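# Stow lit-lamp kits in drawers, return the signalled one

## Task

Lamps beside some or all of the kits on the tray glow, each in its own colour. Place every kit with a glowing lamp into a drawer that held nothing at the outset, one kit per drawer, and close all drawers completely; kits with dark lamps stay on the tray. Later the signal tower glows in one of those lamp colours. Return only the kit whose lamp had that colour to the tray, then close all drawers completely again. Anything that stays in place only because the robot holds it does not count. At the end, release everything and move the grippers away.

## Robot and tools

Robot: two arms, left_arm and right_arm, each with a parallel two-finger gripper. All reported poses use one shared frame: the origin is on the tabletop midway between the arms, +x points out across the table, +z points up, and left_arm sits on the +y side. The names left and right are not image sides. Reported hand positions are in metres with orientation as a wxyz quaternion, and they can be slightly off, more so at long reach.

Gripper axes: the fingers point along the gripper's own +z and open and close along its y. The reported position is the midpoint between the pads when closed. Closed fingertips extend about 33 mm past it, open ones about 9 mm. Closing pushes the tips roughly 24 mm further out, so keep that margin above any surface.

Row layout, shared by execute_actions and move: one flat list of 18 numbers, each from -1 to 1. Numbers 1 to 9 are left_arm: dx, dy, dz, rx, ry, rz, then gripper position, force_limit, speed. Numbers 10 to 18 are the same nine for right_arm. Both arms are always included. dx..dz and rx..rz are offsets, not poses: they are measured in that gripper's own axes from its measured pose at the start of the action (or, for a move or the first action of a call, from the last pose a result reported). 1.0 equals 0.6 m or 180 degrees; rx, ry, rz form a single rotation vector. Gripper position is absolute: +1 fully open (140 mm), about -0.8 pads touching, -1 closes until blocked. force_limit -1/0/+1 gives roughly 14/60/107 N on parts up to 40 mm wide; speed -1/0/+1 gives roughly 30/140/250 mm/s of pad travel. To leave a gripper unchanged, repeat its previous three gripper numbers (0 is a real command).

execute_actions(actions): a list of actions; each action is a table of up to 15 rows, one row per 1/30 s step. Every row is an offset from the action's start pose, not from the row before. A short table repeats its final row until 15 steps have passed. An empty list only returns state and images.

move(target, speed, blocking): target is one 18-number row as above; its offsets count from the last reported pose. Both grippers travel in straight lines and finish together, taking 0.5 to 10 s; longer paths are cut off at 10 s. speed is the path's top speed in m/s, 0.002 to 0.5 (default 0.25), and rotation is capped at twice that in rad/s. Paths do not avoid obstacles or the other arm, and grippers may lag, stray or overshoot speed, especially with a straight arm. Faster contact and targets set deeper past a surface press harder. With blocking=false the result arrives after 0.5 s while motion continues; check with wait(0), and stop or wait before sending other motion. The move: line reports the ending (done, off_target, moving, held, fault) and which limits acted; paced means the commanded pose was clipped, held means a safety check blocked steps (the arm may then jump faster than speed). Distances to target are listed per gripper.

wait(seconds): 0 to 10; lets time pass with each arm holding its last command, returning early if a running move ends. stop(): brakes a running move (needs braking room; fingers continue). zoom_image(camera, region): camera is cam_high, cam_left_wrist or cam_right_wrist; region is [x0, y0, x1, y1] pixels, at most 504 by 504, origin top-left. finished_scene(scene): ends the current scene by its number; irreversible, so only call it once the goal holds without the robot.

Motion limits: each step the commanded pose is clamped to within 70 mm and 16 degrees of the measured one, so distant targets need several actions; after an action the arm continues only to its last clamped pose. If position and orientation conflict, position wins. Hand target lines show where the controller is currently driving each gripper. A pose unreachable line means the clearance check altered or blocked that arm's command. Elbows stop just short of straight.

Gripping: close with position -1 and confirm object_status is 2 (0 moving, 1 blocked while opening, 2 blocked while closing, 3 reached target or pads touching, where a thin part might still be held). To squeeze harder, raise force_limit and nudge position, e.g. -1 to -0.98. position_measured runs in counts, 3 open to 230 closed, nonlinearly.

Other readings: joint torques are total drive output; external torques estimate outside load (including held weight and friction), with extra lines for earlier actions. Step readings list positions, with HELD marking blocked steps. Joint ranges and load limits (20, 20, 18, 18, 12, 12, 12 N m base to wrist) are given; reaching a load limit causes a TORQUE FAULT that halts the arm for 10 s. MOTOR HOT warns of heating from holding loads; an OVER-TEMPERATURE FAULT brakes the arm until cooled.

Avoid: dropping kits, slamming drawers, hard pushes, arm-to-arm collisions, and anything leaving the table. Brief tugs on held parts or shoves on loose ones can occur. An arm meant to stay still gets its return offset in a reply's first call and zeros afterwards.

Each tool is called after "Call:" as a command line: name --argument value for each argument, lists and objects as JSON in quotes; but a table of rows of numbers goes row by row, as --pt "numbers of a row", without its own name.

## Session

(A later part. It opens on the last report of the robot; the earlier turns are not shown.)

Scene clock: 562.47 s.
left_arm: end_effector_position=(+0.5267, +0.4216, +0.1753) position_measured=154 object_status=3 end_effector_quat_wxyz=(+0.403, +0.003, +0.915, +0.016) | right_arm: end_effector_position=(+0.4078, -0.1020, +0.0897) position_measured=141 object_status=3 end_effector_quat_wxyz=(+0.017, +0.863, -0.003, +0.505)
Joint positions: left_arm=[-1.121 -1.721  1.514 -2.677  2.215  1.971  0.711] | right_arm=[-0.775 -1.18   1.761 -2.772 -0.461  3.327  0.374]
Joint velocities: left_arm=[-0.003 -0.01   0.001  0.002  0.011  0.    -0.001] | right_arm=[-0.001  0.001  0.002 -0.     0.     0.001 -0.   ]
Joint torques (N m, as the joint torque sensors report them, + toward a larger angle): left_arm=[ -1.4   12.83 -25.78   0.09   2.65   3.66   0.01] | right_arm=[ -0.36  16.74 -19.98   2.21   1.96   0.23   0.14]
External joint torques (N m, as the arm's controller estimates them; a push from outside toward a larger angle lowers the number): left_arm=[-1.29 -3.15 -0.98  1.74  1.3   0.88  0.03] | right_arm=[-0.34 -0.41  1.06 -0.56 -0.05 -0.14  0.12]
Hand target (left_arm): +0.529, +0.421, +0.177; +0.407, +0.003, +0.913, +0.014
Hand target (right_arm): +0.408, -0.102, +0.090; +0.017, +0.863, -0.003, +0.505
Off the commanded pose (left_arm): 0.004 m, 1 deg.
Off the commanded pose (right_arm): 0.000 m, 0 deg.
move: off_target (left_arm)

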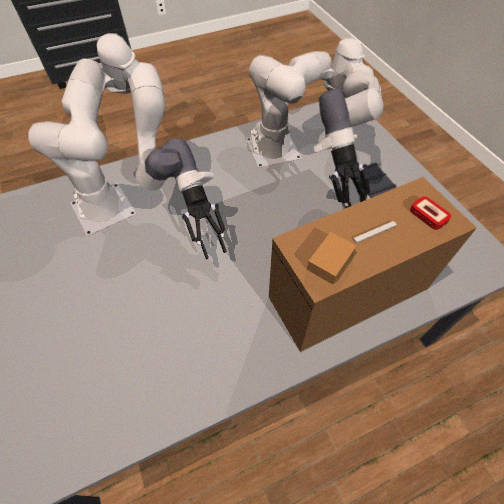

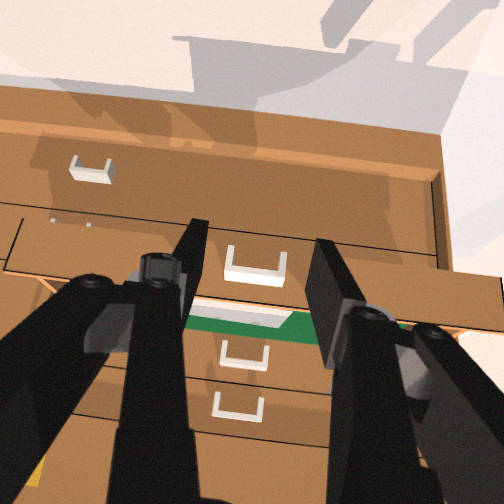

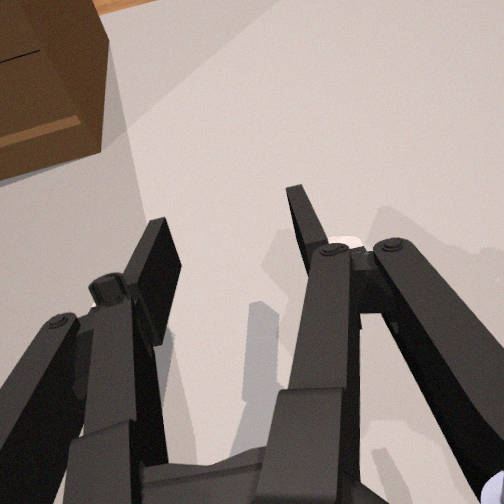

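Call:
move --target '[-0.062,0.002,0.063,0,-0.05,0,-0.2,-0.2,-0.5,0,0,0,0,0,0,-0.1,0,0]' --speed 0.05

Call:
move --target '[-0.022,0,0.028,0,0,0,-0.2,-0.2,-0.5,0,0,0,0,0,0,-0.1,0,0]' --speed 0.025

Call:
move --target '[0.03,0,-0.1,0,0.08,0,-0.2,-0.2,-0.5,0,0,0,0,0,0,-0.1,0,0]' --speed 0.1

Call:
move --target '[0.05,0.4,-0.05,0,0.1,0,0.3,-0.2,-0.5,0,0,0,0,0,0,-0.1,0,0]'

Scene clock: 567.07 s.
left_arm: end_effector_position=(+0.5778, +0.4234, +0.1744) position_measured=154 object_status=3 end_effector_quat_wxyz=(+0.470, +0.005, +0.883, +0.018) | right_arm: end_effector_position=(+0.4078, -0.1020, +0.0897) position_measured=141 object_status=3 end_effector_quat_wxyz=(+0.017, +0.863, -0.003, +0.505)
Joint positions: left_arm=[-1.188 -1.771  1.619 -2.58   2.464  2.094  0.673] | right_arm=[-0.775 -1.18   1.761 -2.772 -0.461  3.327  0.374]
Joint velocities: left_arm=[ 0.    -0.001  0.001  0.002  0.009  0.012 -0.015] | right_arm=[ 0.001 -0.     0.002 -0.     0.001  0.    -0.   ]
Joint torques (N m, as the joint torque sensors report them, + toward a larger angle): left_arm=[ -0.82  13.05 -27.27  -3.55   2.29   3.51   0.07] | right_arm=[ -0.48  16.79 -20.14   2.08   1.96   0.24   0.14]
External joint torques (N m, as the arm's controller estimates them; a push from outside toward a larger angle lowers the number): left_arm=[-0.81 -3.81 -1.23  1.02  1.15  0.95  0.09] | right_arm=[-0.61 -0.36  0.79 -0.81 -0.04 -0.16  0.11]
Hand target (left_arm): +0.580, +0.422, +0.176; +0.473, +0.004, +0.881, +0.015
Hand target (right_arm): +0.408, -0.102, +0.090; +0.017, +0.863, -0.003, +0.505
Off the commanded pose (left_arm): 0.003 m, 1 deg.
Off the commanded pose (right_arm): 0.000 m, 0 deg.
joint sent to its limit (left arm) — the command would take joint 2 (shoulder) past its lower limit, so that joint was sent only as far as its limit.
move: done

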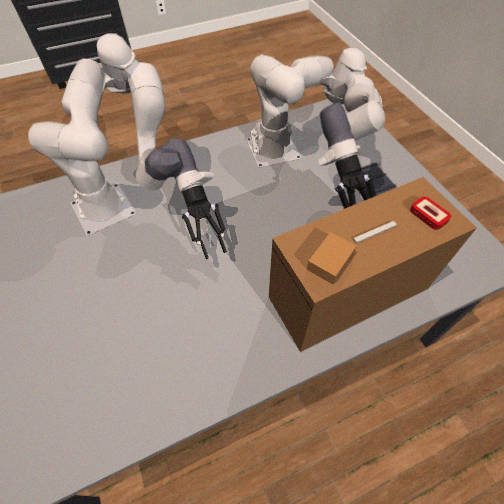

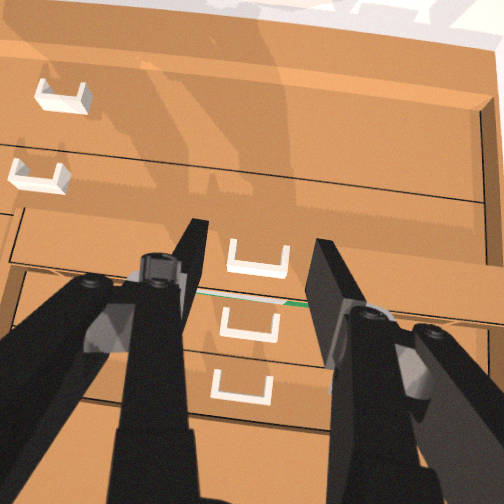

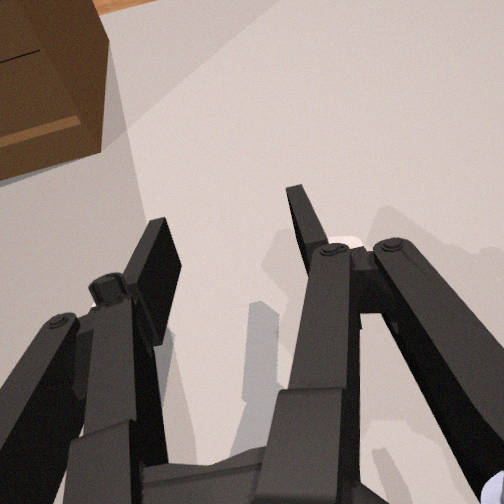

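Scene clock: 568.13 s.
left_arm: end_effector_position=(+0.5969, +0.4240, +0.1750) position_measured=154 object_status=3 end_effector_quat_wxyz=(+0.469, +0.005, +0.883, +0.020) | right_arm: end_effector_position=(+0.4078, -0.1020, +0.0897) position_measured=141 object_status=3 end_effector_quat_wxyz=(+0.017, +0.863, -0.003, +0.505)
Joint positions: left_arm=[-1.248 -1.771  1.604 -2.521  2.462  2.091  0.673] | right_arm=[-0.775 -1.18   1.761 -2.772 -0.461  3.327  0.374]
Joint velocities: left_arm=[-0.002 -0.    -0.004  0.    -0.003 -0.005 -0.001] | right_arm=[ 0.     0.001  0.001  0.    -0.001 -0.     0.001]
Joint torques (N m, as the joint torque sensors report them, + toward a larger angle): left_arm=[ -4.    14.42 -30.36  -0.69   0.8    3.25   0.08] | right_arm=[ -0.61  16.62 -20.24   2.04   1.93   0.26   0.13]
External joint torques (N m, as the arm's controller estimates them; a push from outside toward a larger angle lowers the number): left_arm=[-4.09 -3.65 -3.24  3.75 -0.36  0.69  0.1 ] | right_arm=[-0.61 -0.51  0.75 -0.7  -0.06 -0.11  0.11]
Hand target (left_arm): +0.599, +0.423, +0.176; +0.470, +0.005, +0.882, +0.018
Hand target (right_arm): +0.408, -0.102, +0.090; +0.017, +0.863, -0.003, +0.505
Off the commanded pose (left_arm): 0.002 m, 0 deg.
Off the commanded pose (right_arm): 0.000 m, 0 deg.
joint sent to its limit (left arm) — the command would take joint 2 (shoulder) past its lower limit, so that joint was sent only as far as its limit.
move: done

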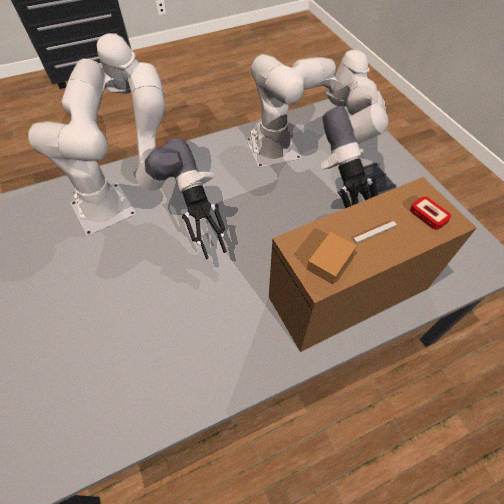

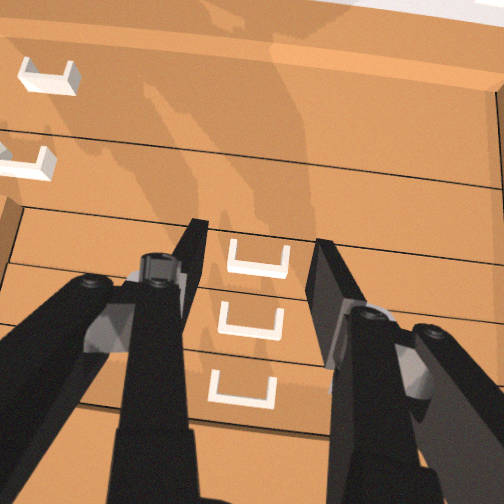

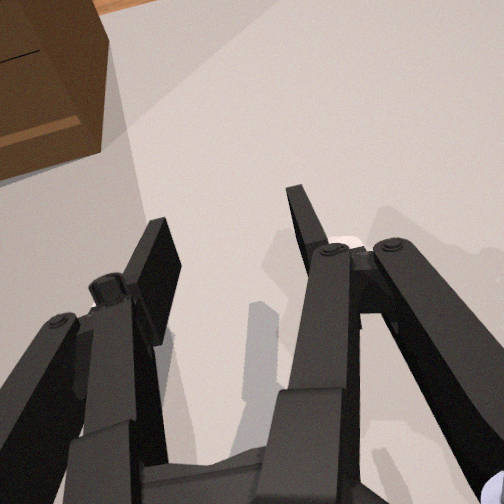

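Scene clock: 569.90 s.
left_arm: end_effector_position=(+0.5391, +0.4217, +0.1966) position_measured=154 object_status=3 end_effector_quat_wxyz=(+0.358, +0.002, +0.934, +0.018) | right_arm: end_effector_position=(+0.4078, -0.1020, +0.0897) position_measured=141 object_status=3 end_effector_quat_wxyz=(+0.017, +0.863, -0.003, +0.505)
Joint positions: left_arm=[-1.234 -1.624  1.386 -2.571  2.005  1.907  0.716] | right_arm=[-0.775 -1.18   1.761 -2.772 -0.461  3.327  0.374]
Joint velocities: left_arm=[-0.001  0.006  0.001 -0.    -0.008 -0.002  0.006] | right_arm=[-0.001  0.     0.001 -0.    -0.     0.001 -0.   ]
Joint torques (N m, as the joint torque sensors report them, + toward a larger angle): left_arm=[  2.24  17.19 -28.17   1.16   0.26   2.32   0.27] | right_arm=[ -0.51  16.79 -20.14   2.28   1.97   0.27   0.12]
External joint torques (N m, as the arm's controller estimates them; a push from outside toward a larger angle lowers the number): left_arm=[ 2.35 -0.92 -1.68 -0.82 -1.17 -0.51  0.28] | right_arm=[-0.48 -0.36  0.92 -0.48 -0.04 -0.1   0.1 ]
Hand target (left_arm): +0.538, +0.423, +0.196; +0.356, +0.003, +0.934, +0.020
Hand target (right_arm): +0.408, -0.102, +0.090; +0.017, +0.863, -0.003, +0.505
Off the commanded pose (left_arm): 0.004 m, 0 deg.
Off the commanded pose (right_arm): 0.000 m, 0 deg.
move: off_target (left_arm)

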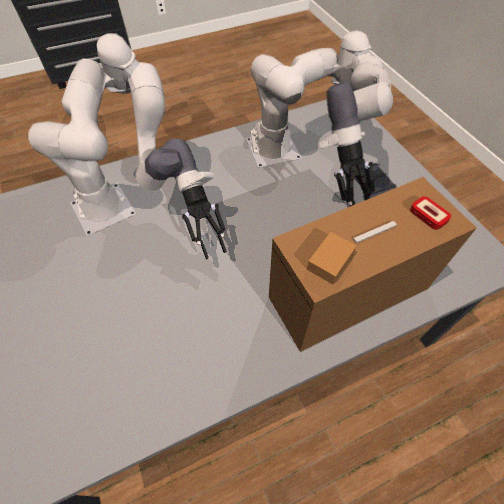

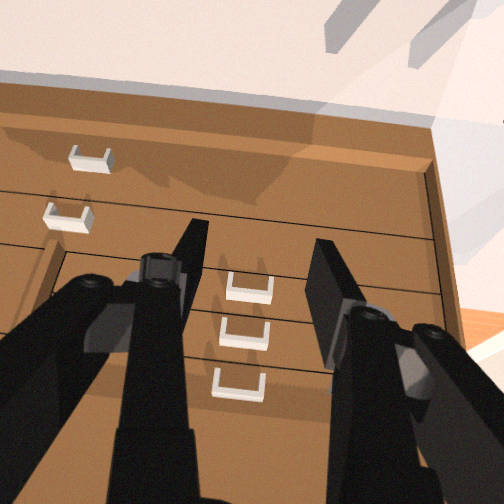

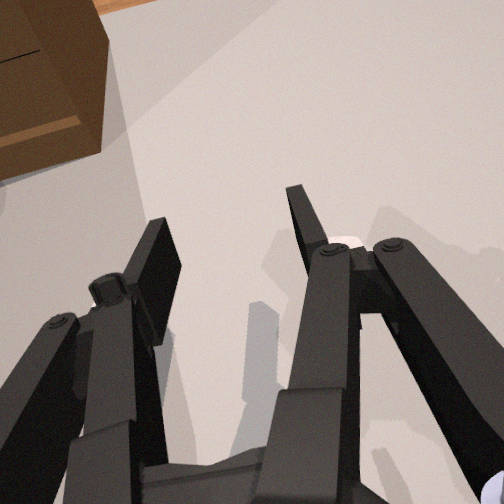

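Scene clock: 571.90 s.
left_arm: end_effector_position=(+0.4956, +0.6626, +0.2031) position_measured=91 object_status=3 end_effector_quat_wxyz=(+0.204, -0.005, +0.979, +0.020) | right_arm: end_effector_position=(+0.4078, -0.1020, +0.0897) position_measured=141 object_status=3 end_effector_quat_wxyz=(+0.017, +0.863, -0.003, +0.505)
Joint positions: left_arm=[-1.083 -1.537  1.292 -2.161  1.529  1.746  1.302] | right_arm=[-0.775 -1.18   1.761 -2.772 -0.461  3.327  0.374]
Joint velocities: left_arm=[-0.001 -0.001  0.     0.002 -0.001 -0.003  0.028] | right_arm=[-0.     0.002 -0.001  0.001  0.     0.     0.001]
Joint torques (N m, as the joint torque sensors report them, + toward a larger angle): left_arm=[ -1.61  24.84 -32.92   3.99  -0.14   2.63   0.31] | right_arm=[ -0.33  16.85 -20.05   2.07   1.95   0.25   0.13]
External joint torques (N m, as the arm's controller estimates them; a push from outside toward a larger angle lowers the number): left_arm=[-1.68 -1.42 -2.47  0.98 -1.19 -0.49  0.32] | right_arm=[-0.34 -0.32  0.97 -0.74 -0.05 -0.13  0.11]
Hand target (left_arm): +0.496, +0.662, +0.204; +0.202, +0.001, +0.979, +0.020
Hand target (right_arm): +0.408, -0.102, +0.090; +0.017, +0.863, -0.003, +0.505
Off the commanded pose (left_arm): 0.005 m, 1 deg.
Off the commanded pose (right_arm): 0.000 m, 0 deg.
move: off_target (left_arm)

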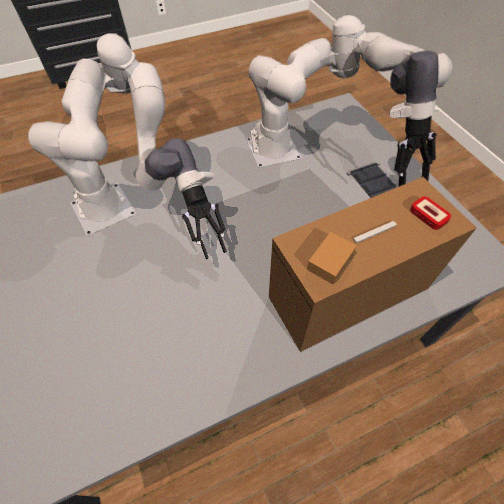

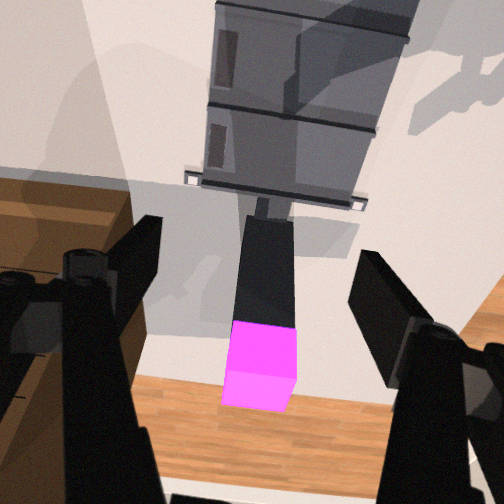

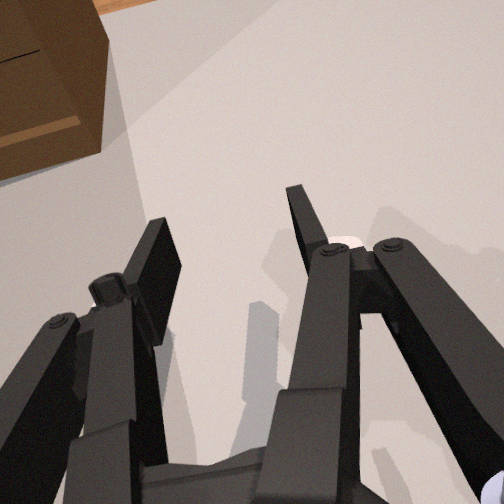

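Call:
move --target '[0.03,-0.1,-0.09,0.008,0.135,0,0.3,-0.2,-0.5,0.263,-0.408,0.122,0,0,0,-0.1,0,0]'

Scene clock: 575.60 s.
left_arm: end_effector_position=(+0.4599, +0.5984, +0.2470) position_measured=91 object_status=3 end_effector_quat_wxyz=(-0.001, -0.002, +1.000, +0.008) | right_arm: end_effector_position=(+0.5507, +0.1461, +0.1876) position_measured=141 object_status=3 end_effector_quat_wxyz=(+0.011, +0.863, -0.009, +0.504)
Joint positions: left_arm=[-1.351 -1.21   1.265 -1.868  1.146  1.397  1.265] | right_arm=[-1.428 -0.898  2.053 -1.8   -0.547  2.758  0.109]
Joint velocities: left_arm=[-0.    -0.001  0.001  0.001 -0.    -0.005 -0.001] | right_arm=[-0.003  0.002  0.002  0.001 -0.004 -0.017 -0.02 ]
Joint torques (N m, as the joint torque sensors report them, + toward a larger angle): left_arm=[ -1.42  28.06 -30.28  10.34  -0.33   1.84  -0.07] | right_arm=[ -1.47  38.03 -20.25  16.96   0.32   0.45  -0.15]
External joint torques (N m, as the arm's controller estimates them; a push from outside toward a larger angle lowers the number): left_arm=[-1.52 -0.28 -1.53  1.5  -1.18 -0.56 -0.07] | right_arm=[-1.55 -0.03  2.02  0.85 -0.99 -0.54 -0.18]
Hand target (left_arm): +0.459, +0.598, +0.247; -0.004, -0.004, +1.000, +0.007
Hand target (right_arm): +0.551, +0.146, +0.188; +0.016, +0.863, -0.003, +0.504
Off the commanded pose (left_arm): 0.004 m, 1 deg.
Off the commanded pose (right_arm): 0.006 m, 1 deg.
move: off_target (left_arm, right_arm)

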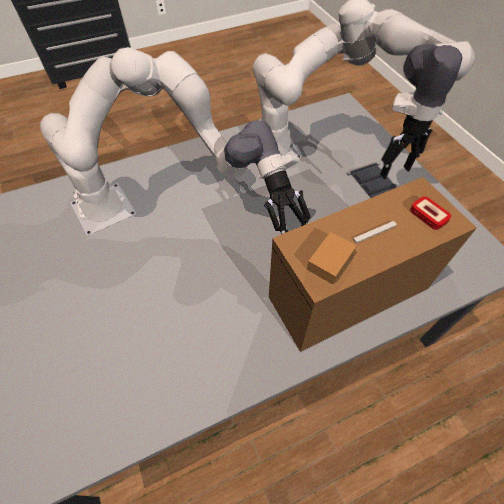

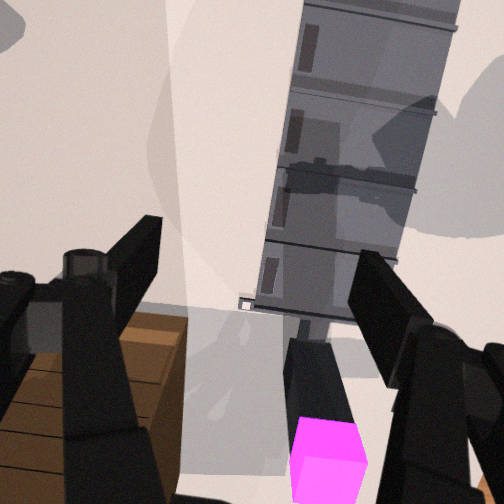

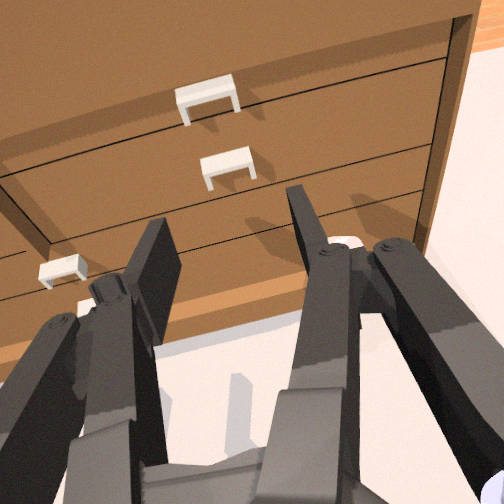

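Call:
move --target '[0,0,0,0,0,0,0.3,-0.2,-0.5,0.021,0.005,0.077,0,0,0,-0.1,0,0]' --speed 0.05

Call:
move --target '[0,0,0,0,0,0,0.3,-0.2,-0.5,0,0,0,0,0,0,-1,0,-0.5]'

Call:
move --target '[0,0,0,0,0,0,0.3,-0.2,-0.5,-0.117,0.008,-0.202,0,0,0,-1,0,-0.5]' --speed 0.07

Scene clock: 582.83 s.
left_arm: end_effector_position=(+0.4597, +0.5986, +0.2470) position_measured=91 object_status=3 end_effector_quat_wxyz=(-0.001, -0.002, +1.000, +0.008) | right_arm: end_effector_position=(+0.5971, +0.1414, +0.1783) position_measured=141 object_status=3 end_effector_quat_wxyz=(+0.009, +0.863, -0.015, +0.505)
Joint positions: left_arm=[-1.351 -1.21   1.265 -1.868  1.146  1.397  1.265] | right_arm=[-1.571 -0.939  2.111 -1.702 -0.548  2.785  0.094]
Joint velocities: left_arm=[-0.001 -0.001  0.001  0.     0.001 -0.001  0.   ] | right_arm=[-0.006  0.     0.003  0.005 -0.    -0.    -0.001]
Joint torques (N m, as the joint torque sensors report them, + toward a larger angle): left_arm=[  0.2   26.64 -30.99   8.32   0.62   2.36   0.22] | right_arm=[ -1.23  39.55 -19.71  17.96   0.47   1.27  -0.16]
External joint torques (N m, as the arm's controller estimates them; a push from outside toward a larger angle lowers the number): left_arm=[ 0.19 -1.7  -2.26 -0.46 -0.22 -0.04  0.22] | right_arm=[-0.91 -1.78  2.44  1.85 -0.93  0.28 -0.18]
Hand target (left_arm): +0.460, +0.598, +0.247; -0.001, -0.002, +1.000, +0.008
Hand target (right_arm): +0.597, +0.143, +0.178; +0.010, +0.863, -0.009, +0.505
Off the commanded pose (left_arm): 0.000 m, 0 deg.
Off the commanded pose (right_arm): 0.002 m, 1 deg.
move: done

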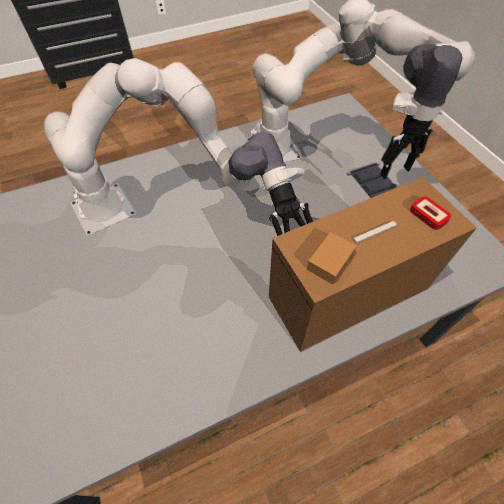

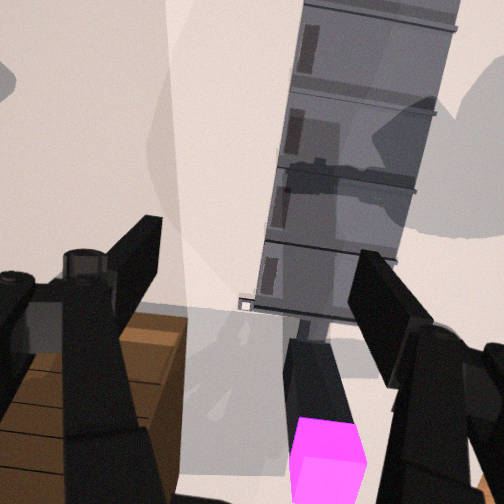

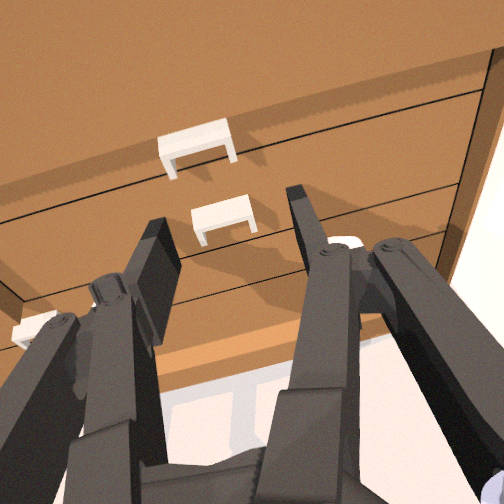

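Scene clock: 583.43 s.
left_arm: end_effector_position=(+0.4597, +0.5986, +0.2470) position_measured=91 object_status=3 end_effector_quat_wxyz=(-0.001, -0.002, +1.000, +0.008) | right_arm: end_effector_position=(+0.5957, +0.1435, +0.1784) position_measured=193 object_status=2 end_effector_quat_wxyz=(+0.007, +0.863, -0.013, +0.505)
Joint positions: left_arm=[-1.351 -1.21   1.265 -1.868  1.146  1.397  1.265] | right_arm=[-1.569 -0.939  2.111 -1.702 -0.548  2.788  0.094]
Joint velocities: left_arm=[ 0.001 -0.001 -0.001 -0.002  0.    -0.     0.002] | right_arm=[ 0.001 -0.    -0.001  0.001 -0.     0.    -0.001]
Joint torques (N m, as the joint torque sensors report them, + toward a larger angle): left_arm=[ -0.06  25.63 -30.41   9.4    0.65   2.36   0.11] | right_arm=[ -1.5   40.07 -21.04  16.13   1.5    0.53   0.1 ]
External joint torques (N m, as the arm's controller estimates them; a push from outside toward a larger angle lowers the number): left_arm=[-0.02 -2.8  -1.5   0.63 -0.18 -0.06  0.11] | right_arm=[-1.56 -1.21  0.86 -0.08  0.1  -0.5   0.08]
Hand target (left_arm): +0.460, +0.599, +0.247; -0.001, -0.002, +1.000, +0.008
Hand target (right_arm): +0.597, +0.141, +0.178; +0.009, +0.863, -0.015, +0.505
Off the commanded pose (left_arm): 0.000 m, 0 deg.
Off the commanded pose (right_arm): 0.003 m, 0 deg.
move: done

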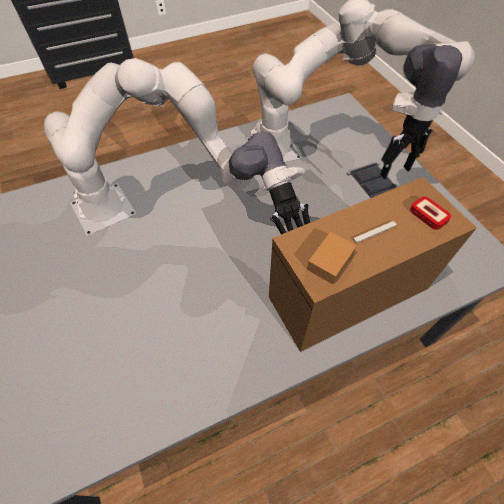

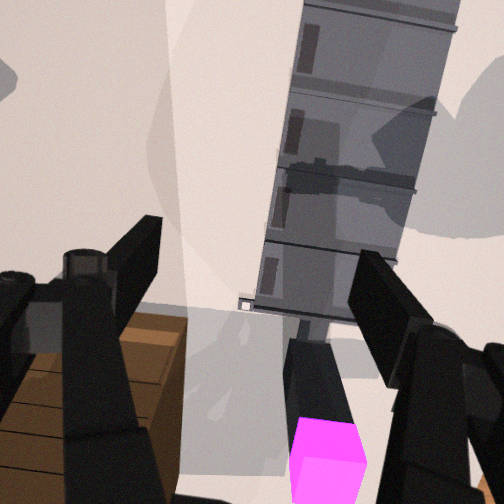

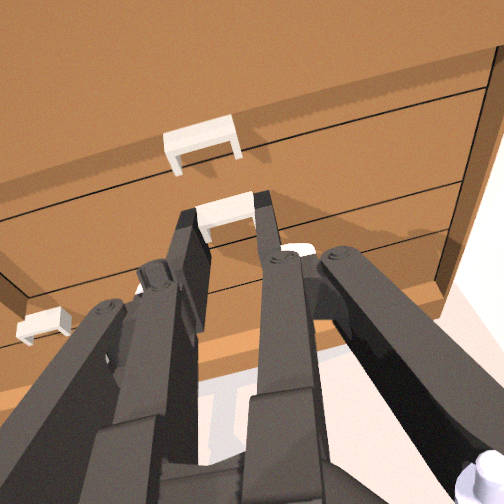

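Scene clock: 585.77 s.
left_arm: end_effector_position=(+0.4597, +0.5986, +0.2470) position_measured=91 object_status=3 end_effector_quat_wxyz=(-0.001, -0.002, +1.000, +0.008) | right_arm: end_effector_position=(+0.4598, +0.1380, +0.1754) position_measured=193 object_status=2 end_effector_quat_wxyz=(+0.012, +0.863, -0.010, +0.505)
Joint positions: left_arm=[-1.351 -1.21   1.265 -1.868  1.146  1.397  1.265] | right_arm=[-1.148 -0.88   1.952 -1.995 -0.541  2.72   0.206]
Joint velocities: left_arm=[-0.001  0.001 -0.001  0.    -0.001  0.    -0.   ] | right_arm=[ 0.003  0.    -0.003 -0.003  0.001 -0.001  0.007]
Joint torques (N m, as the joint torque sensors report them, + toward a larger angle): left_arm=[ -0.41  25.64 -29.57   8.2    0.78   2.42   0.03] | right_arm=[  1.62  31.8  -20.15  12.41   2.15   0.87   0.46]
External joint torques (N m, as the arm's controller estimates them; a push from outside toward a larger angle lowers the number): left_arm=[-0.35 -2.84 -0.64 -0.58 -0.05  0.    0.03] | right_arm=[ 1.74 -0.25  2.9  -2.33  1.01  0.12  0.43]
Hand target (left_arm): +0.460, +0.599, +0.247; -0.001, -0.002, +1.000, +0.008
Hand target (right_arm): +0.456, +0.140, +0.173; +0.009, +0.864, -0.013, +0.503
Off the commanded pose (left_arm): 0.000 m, 0 deg.
Off the commanded pose (right_arm): 0.007 m, 1 deg.
move: off_target (right_arm)

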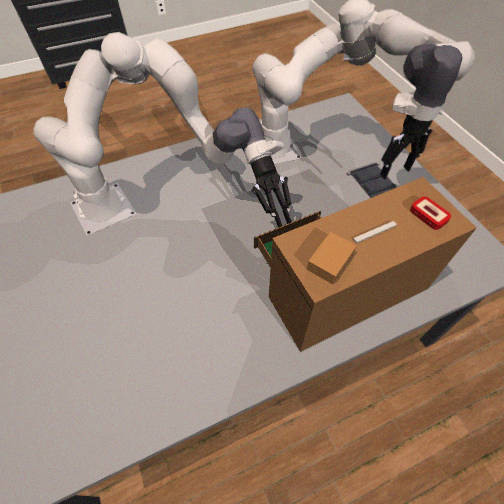

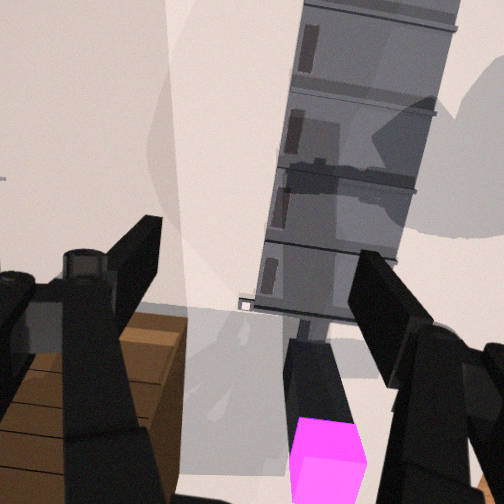

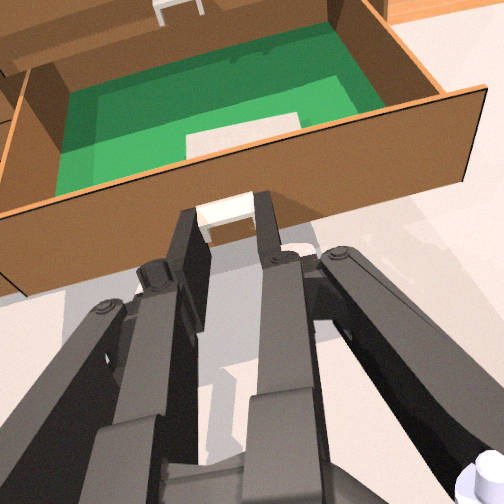

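Call:
move --target '[0,0,0,0,0,0,0.3,-0.2,-0.5,0,0,0,0,0,0,-0.1,0,0]'

Call:
move --target '[0,0,0,0,0,0,0.3,-0.2,-0.5,-0.035,0,-0.06,0,0,0,-0.1,0,0]' --speed 0.1

Call:
move --target '[-0.05,-0.3,-0.04,0,0,0,0.3,-0.2,-0.5,-0.03,0.5,-0.02,0,0,0,-0.1,0,0]'

Call:
move --target '[-0.1,-0.46,0,0,0,0,0.3,-0.2,-0.5,0,0,0,0,0,0,-0.1,0,0]'

Scene clock: 589.33 s.
left_arm: end_effector_position=(+0.4597, +0.5986, +0.2470) position_measured=91 object_status=3 end_effector_quat_wxyz=(-0.001, -0.002, +1.000, +0.008) | right_arm: end_effector_position=(+0.4597, +0.1379, +0.1754) position_measured=141 object_status=3 end_effector_quat_wxyz=(+0.012, +0.863, -0.011, +0.505)
Joint positions: left_arm=[-1.351 -1.21   1.265 -1.868  1.146  1.397  1.265] | right_arm=[-1.148 -0.88   1.952 -1.995 -0.541  2.719  0.207]
Joint velocities: left_arm=[-0.     0.001 -0.001 -0.001  0.     0.001  0.001] | right_arm=[-0.    -0.001  0.001 -0.001  0.    -0.001 -0.   ]
Joint torques (N m, as the joint torque sensors report them, + toward a larger angle): left_arm=[  0.07  26.13 -29.89   8.69   0.61   2.3    0.07] | right_arm=[ -0.76  31.36 -21.75  14.76   0.94   0.66   0.07]
External joint torques (N m, as the arm's controller estimates them; a push from outside toward a larger angle lowers the number): left_arm=[ 0.12 -2.37 -0.98 -0.1  -0.23 -0.12  0.07] | right_arm=[-0.74 -0.51  1.09  0.14 -0.19 -0.08  0.05]
Hand target (left_arm): +0.460, +0.599, +0.247; -0.001, -0.002, +1.000, +0.008
Hand target (right_arm): +0.460, +0.138, +0.175; +0.012, +0.863, -0.010, +0.505
Off the commanded pose (left_arm): 0.000 m, 0 deg.
Off the commanded pose (right_arm): 0.000 m, 0 deg.
move: done

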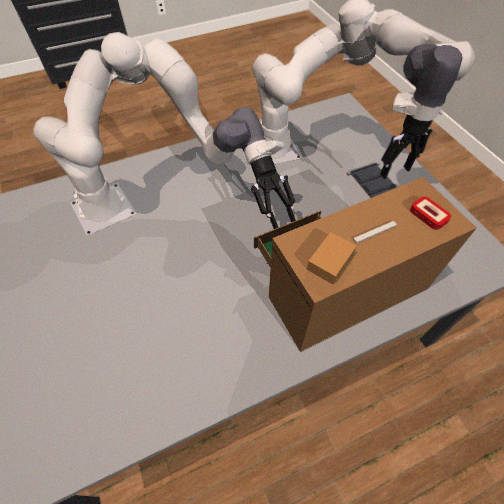

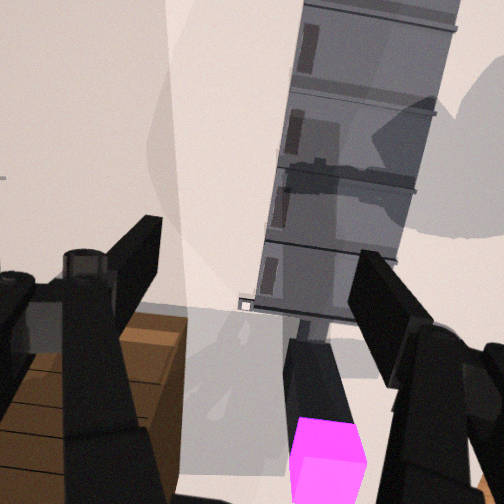

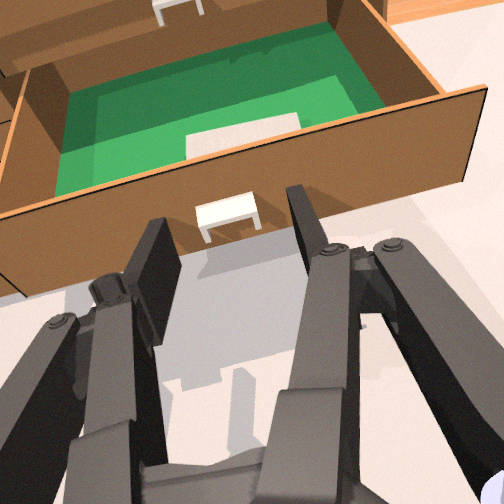

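Scene clock: 590.33 s.
left_arm: end_effector_position=(+0.4597, +0.5986, +0.2470) position_measured=91 object_status=3 end_effector_quat_wxyz=(-0.001, -0.002, +1.000, +0.008) | right_arm: end_effector_position=(+0.4177, +0.1403, +0.1733) position_measured=141 object_status=3 end_effector_quat_wxyz=(+0.014, +0.863, -0.004, +0.505)
Joint positions: left_arm=[-1.351 -1.21   1.265 -1.868  1.146  1.397  1.265] | right_arm=[-1.035 -0.868  1.927 -2.048 -0.529  2.678  0.224]
Joint velocities: left_arm=[-0.    -0.    -0.001 -0.002 -0.001  0.     0.001] | right_arm=[-0.     0.    -0.001 -0.     0.003 -0.003  0.005]
Joint torques (N m, as the joint torque sensors report them, + toward a larger angle): left_arm=[  0.    25.76 -30.17   7.85   0.68   2.3    0.06] | right_arm=[  0.91  29.6  -23.12  12.6    1.85   0.35   0.42]
External joint torques (N m, as the arm's controller estimates them; a push from outside toward a larger angle lowers the number): left_arm=[ 0.02 -2.63 -1.36 -0.93 -0.15 -0.11  0.06] | right_arm=[ 0.96 -0.59 -0.31 -1.86  0.84 -0.34  0.39]
Hand target (left_arm): +0.460, +0.599, +0.247; -0.001, -0.002, +1.000, +0.008
Hand target (right_arm): +0.418, +0.138, +0.174; +0.013, +0.863, -0.011, +0.505
Off the commanded pose (left_arm): 0.000 m, 0 deg.
Off the commanded pose (right_arm): 0.002 m, 1 deg.
move: done

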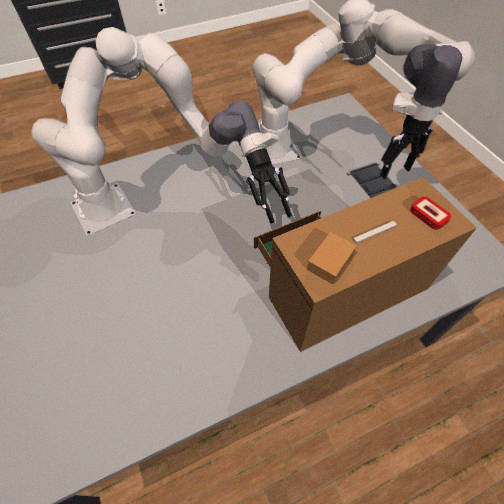

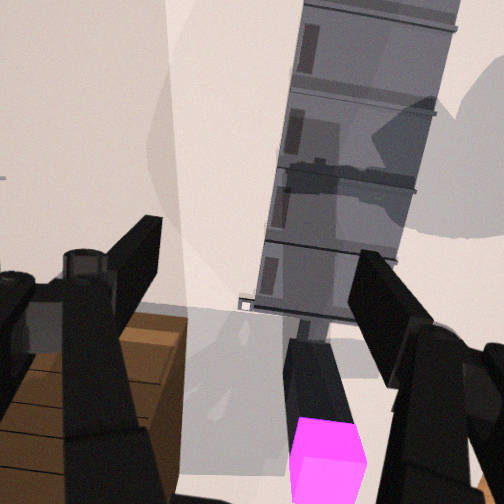

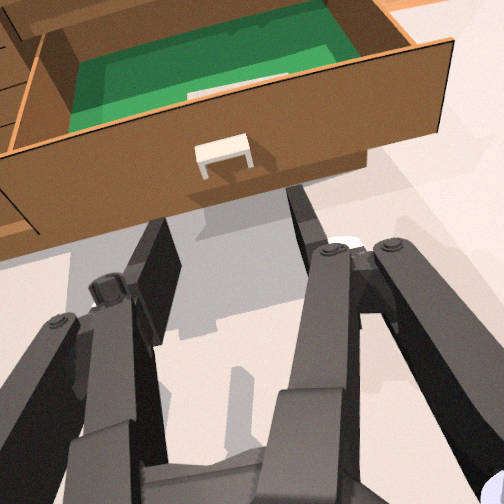

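Scene clock: 592.37 s.
left_arm: end_effector_position=(+0.4890, +0.4170, +0.2722) position_measured=91 object_status=3 end_effector_quat_wxyz=(+0.003, +0.005, +1.000, +0.009) | right_arm: end_effector_position=(+0.3943, -0.1596, +0.1649) position_measured=141 object_status=3 end_effector_quat_wxyz=(+0.016, +0.864, -0.002, +0.504)
Joint positions: left_arm=[-1.601 -1.085  1.249 -1.899  1.024  1.451  0.977] | right_arm=[-0.564 -1.088  1.39  -2.966 -0.701  3.325  0.318]
Joint velocities: left_arm=[-0.001  0.001  0.001  0.001 -0.    -0.    -0.02 ] | right_arm=[ 0.001 -0.001 -0.001  0.    -0.     0.013  0.   ]
Joint torques (N m, as the joint torque sensors report them, + toward a larger angle): left_arm=[ -0.58  23.28 -27.99  13.4   -0.23   2.81  -0.09] | right_arm=[ -1.84   9.59 -16.39   6.93   2.69   0.76   0.28]
External joint torques (N m, as the arm's controller estimates them; a push from outside toward a larger angle lowers the number): left_arm=[-0.53 -1.44 -0.89  1.63 -1.07  0.38 -0.09] | right_arm=[-1.79 -1.52  0.75 -1.79  0.6   0.27  0.25]
Hand target (left_arm): +0.490, +0.416, +0.272; +0.003, -0.000, +1.000, +0.006
Hand target (right_arm): +0.395, -0.161, +0.165; +0.014, +0.864, -0.005, +0.504
Off the commanded pose (left_arm): 0.005 m, 1 deg.
Off the commanded pose (right_arm): 0.005 m, 0 deg.
move: off_target (left_arm, right_arm)

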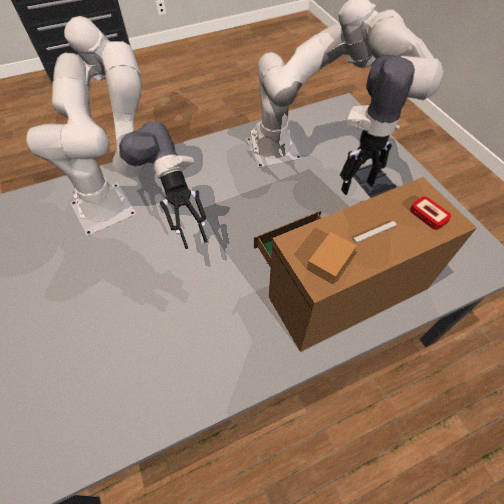

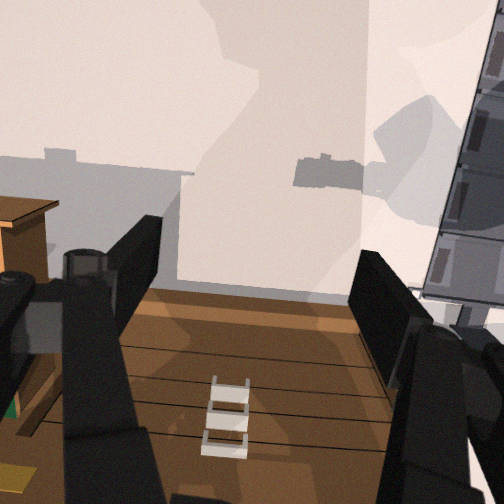

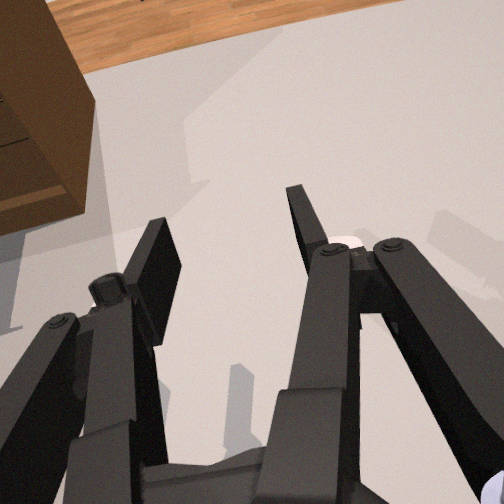

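Scene clock: 594.13 s.
left_arm: end_effector_position=(+0.5435, +0.1362, +0.2751) position_measured=91 object_status=3 end_effector_quat_wxyz=(+0.008, +0.012, +1.000, +0.002) | right_arm: end_effector_position=(+0.3943, -0.1596, +0.1649) position_measured=141 object_status=3 end_effector_quat_wxyz=(+0.016, +0.864, -0.002, +0.504)
Joint positions: left_arm=[-2.338 -0.939  1.527 -1.535  0.956  1.521  0.698] | right_arm=[-0.564 -1.088  1.39  -2.966 -0.701  3.325  0.318]
Joint velocities: left_arm=[-0.001  0.001  0.     0.001 -0.    -0.002 -0.024] | right_arm=[ 0.     0.    -0.001  0.001 -0.001  0.     0.001]
Joint torques (N m, as the joint torque sensors report them, + toward a larger angle): left_arm=[ -1.84  31.96 -25.03  13.81  -0.35   2.1    0.09] | right_arm=[ -0.25  11.04 -16.34   8.5    2.02   0.36   0.12]
External joint torques (N m, as the arm's controller estimates them; a push from outside toward a larger angle lowers the number): left_arm=[-1.86 -1.22 -0.02  0.28 -1.18 -0.37  0.09] | right_arm=[-0.27 -0.07  0.79 -0.29 -0.07 -0.15  0.09]
Hand target (left_arm): +0.542, +0.136, +0.275; +0.006, +0.007, +1.000, +0.003
Hand target (right_arm): +0.394, -0.160, +0.165; +0.016, +0.864, -0.002, +0.504
Off the commanded pose (left_arm): 0.009 m, 1 deg.
Off the commanded pose (right_arm): 0.000 m, 0 deg.
move: off_target (left_arm)

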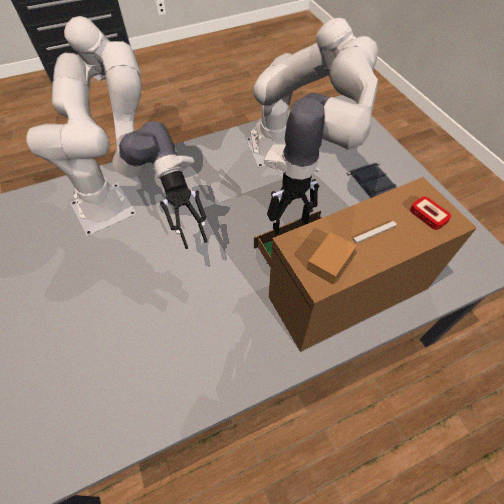

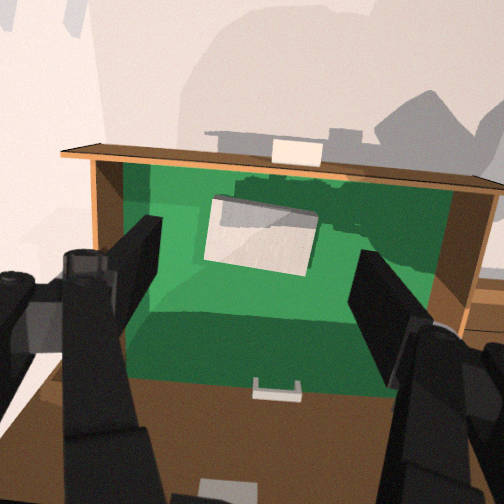

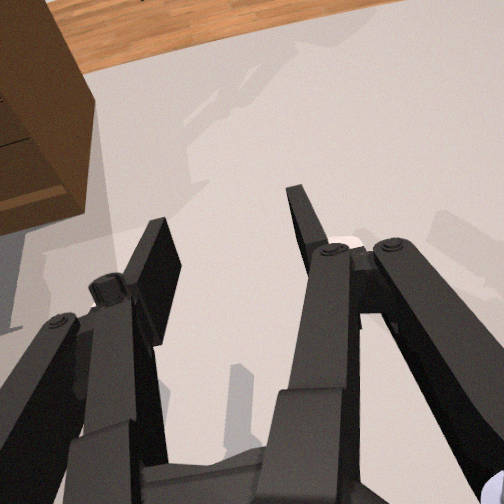

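Call:
move --target '[0.012,0.004,0.1,0,0,0,0.3,-0.2,-0.5,0,0,0,0,0,0,-0.1,0,0]' --speed 0.08

Scene clock: 597.20 s.
left_arm: end_effector_position=(+0.5360, +0.1374, +0.2159) position_measured=91 object_status=3 end_effector_quat_wxyz=(+0.007, +0.016, +1.000, +0.003) | right_arm: end_effector_position=(+0.3943, -0.1596, +0.1649) position_measured=141 object_status=3 end_effector_quat_wxyz=(+0.016, +0.864, -0.002, +0.504)
Joint positions: left_arm=[-2.29  -0.986  1.564 -1.672  1.002  1.625  0.661] | right_arm=[-0.564 -1.088  1.39  -2.966 -0.701  3.325  0.318]
Joint velocities: left_arm=[-0.    -0.    -0.    -0.001 -0.001  0.013 -0.008] | right_arm=[-0.001 -0.001  0.     0.002 -0.001  0.    -0.   ]
Joint torques (N m, as the joint torque sensors report them, + toward a larger angle): left_arm=[  2.07  30.07 -27.4   11.15   1.72   2.77  -0.02] | right_arm=[ -0.54  10.86 -16.28   8.7    2.04   0.39   0.14]
External joint torques (N m, as the arm's controller estimates them; a push from outside toward a larger angle lowers the number): left_arm=[ 1.98 -2.31 -0.79 -2.24  0.89  0.3  -0.02] | right_arm=[-0.59 -0.2   0.82 -0.14 -0.06 -0.12  0.12]
Hand target (left_arm): +0.538, +0.139, +0.215; +0.009, +0.013, +1.000, +0.003
Hand target (right_arm): +0.394, -0.160, +0.165; +0.016, +0.864, -0.002, +0.504
Off the commanded pose (left_arm): 0.002 m, 1 deg.
Off the commanded pose (right_arm): 0.000 m, 0 deg.
move: done

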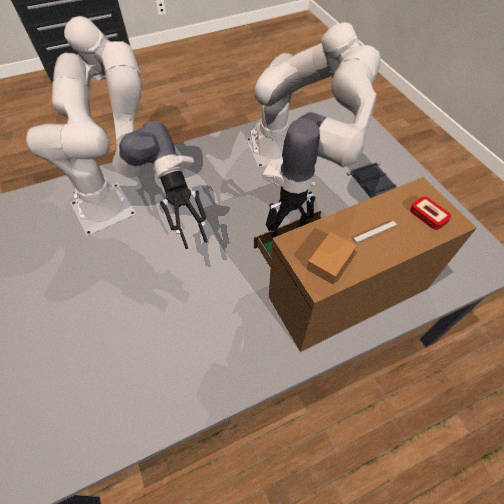

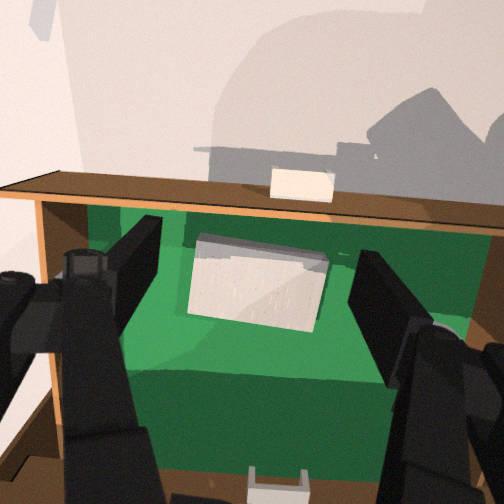

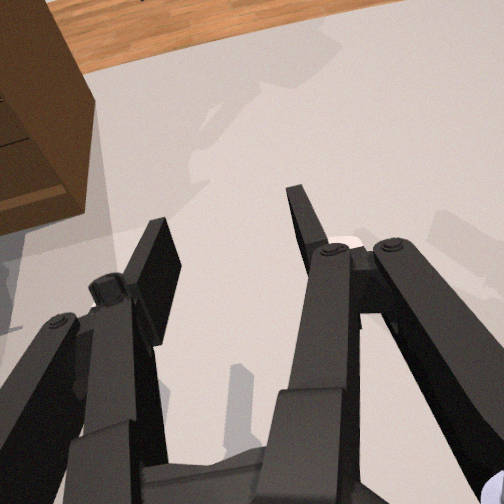

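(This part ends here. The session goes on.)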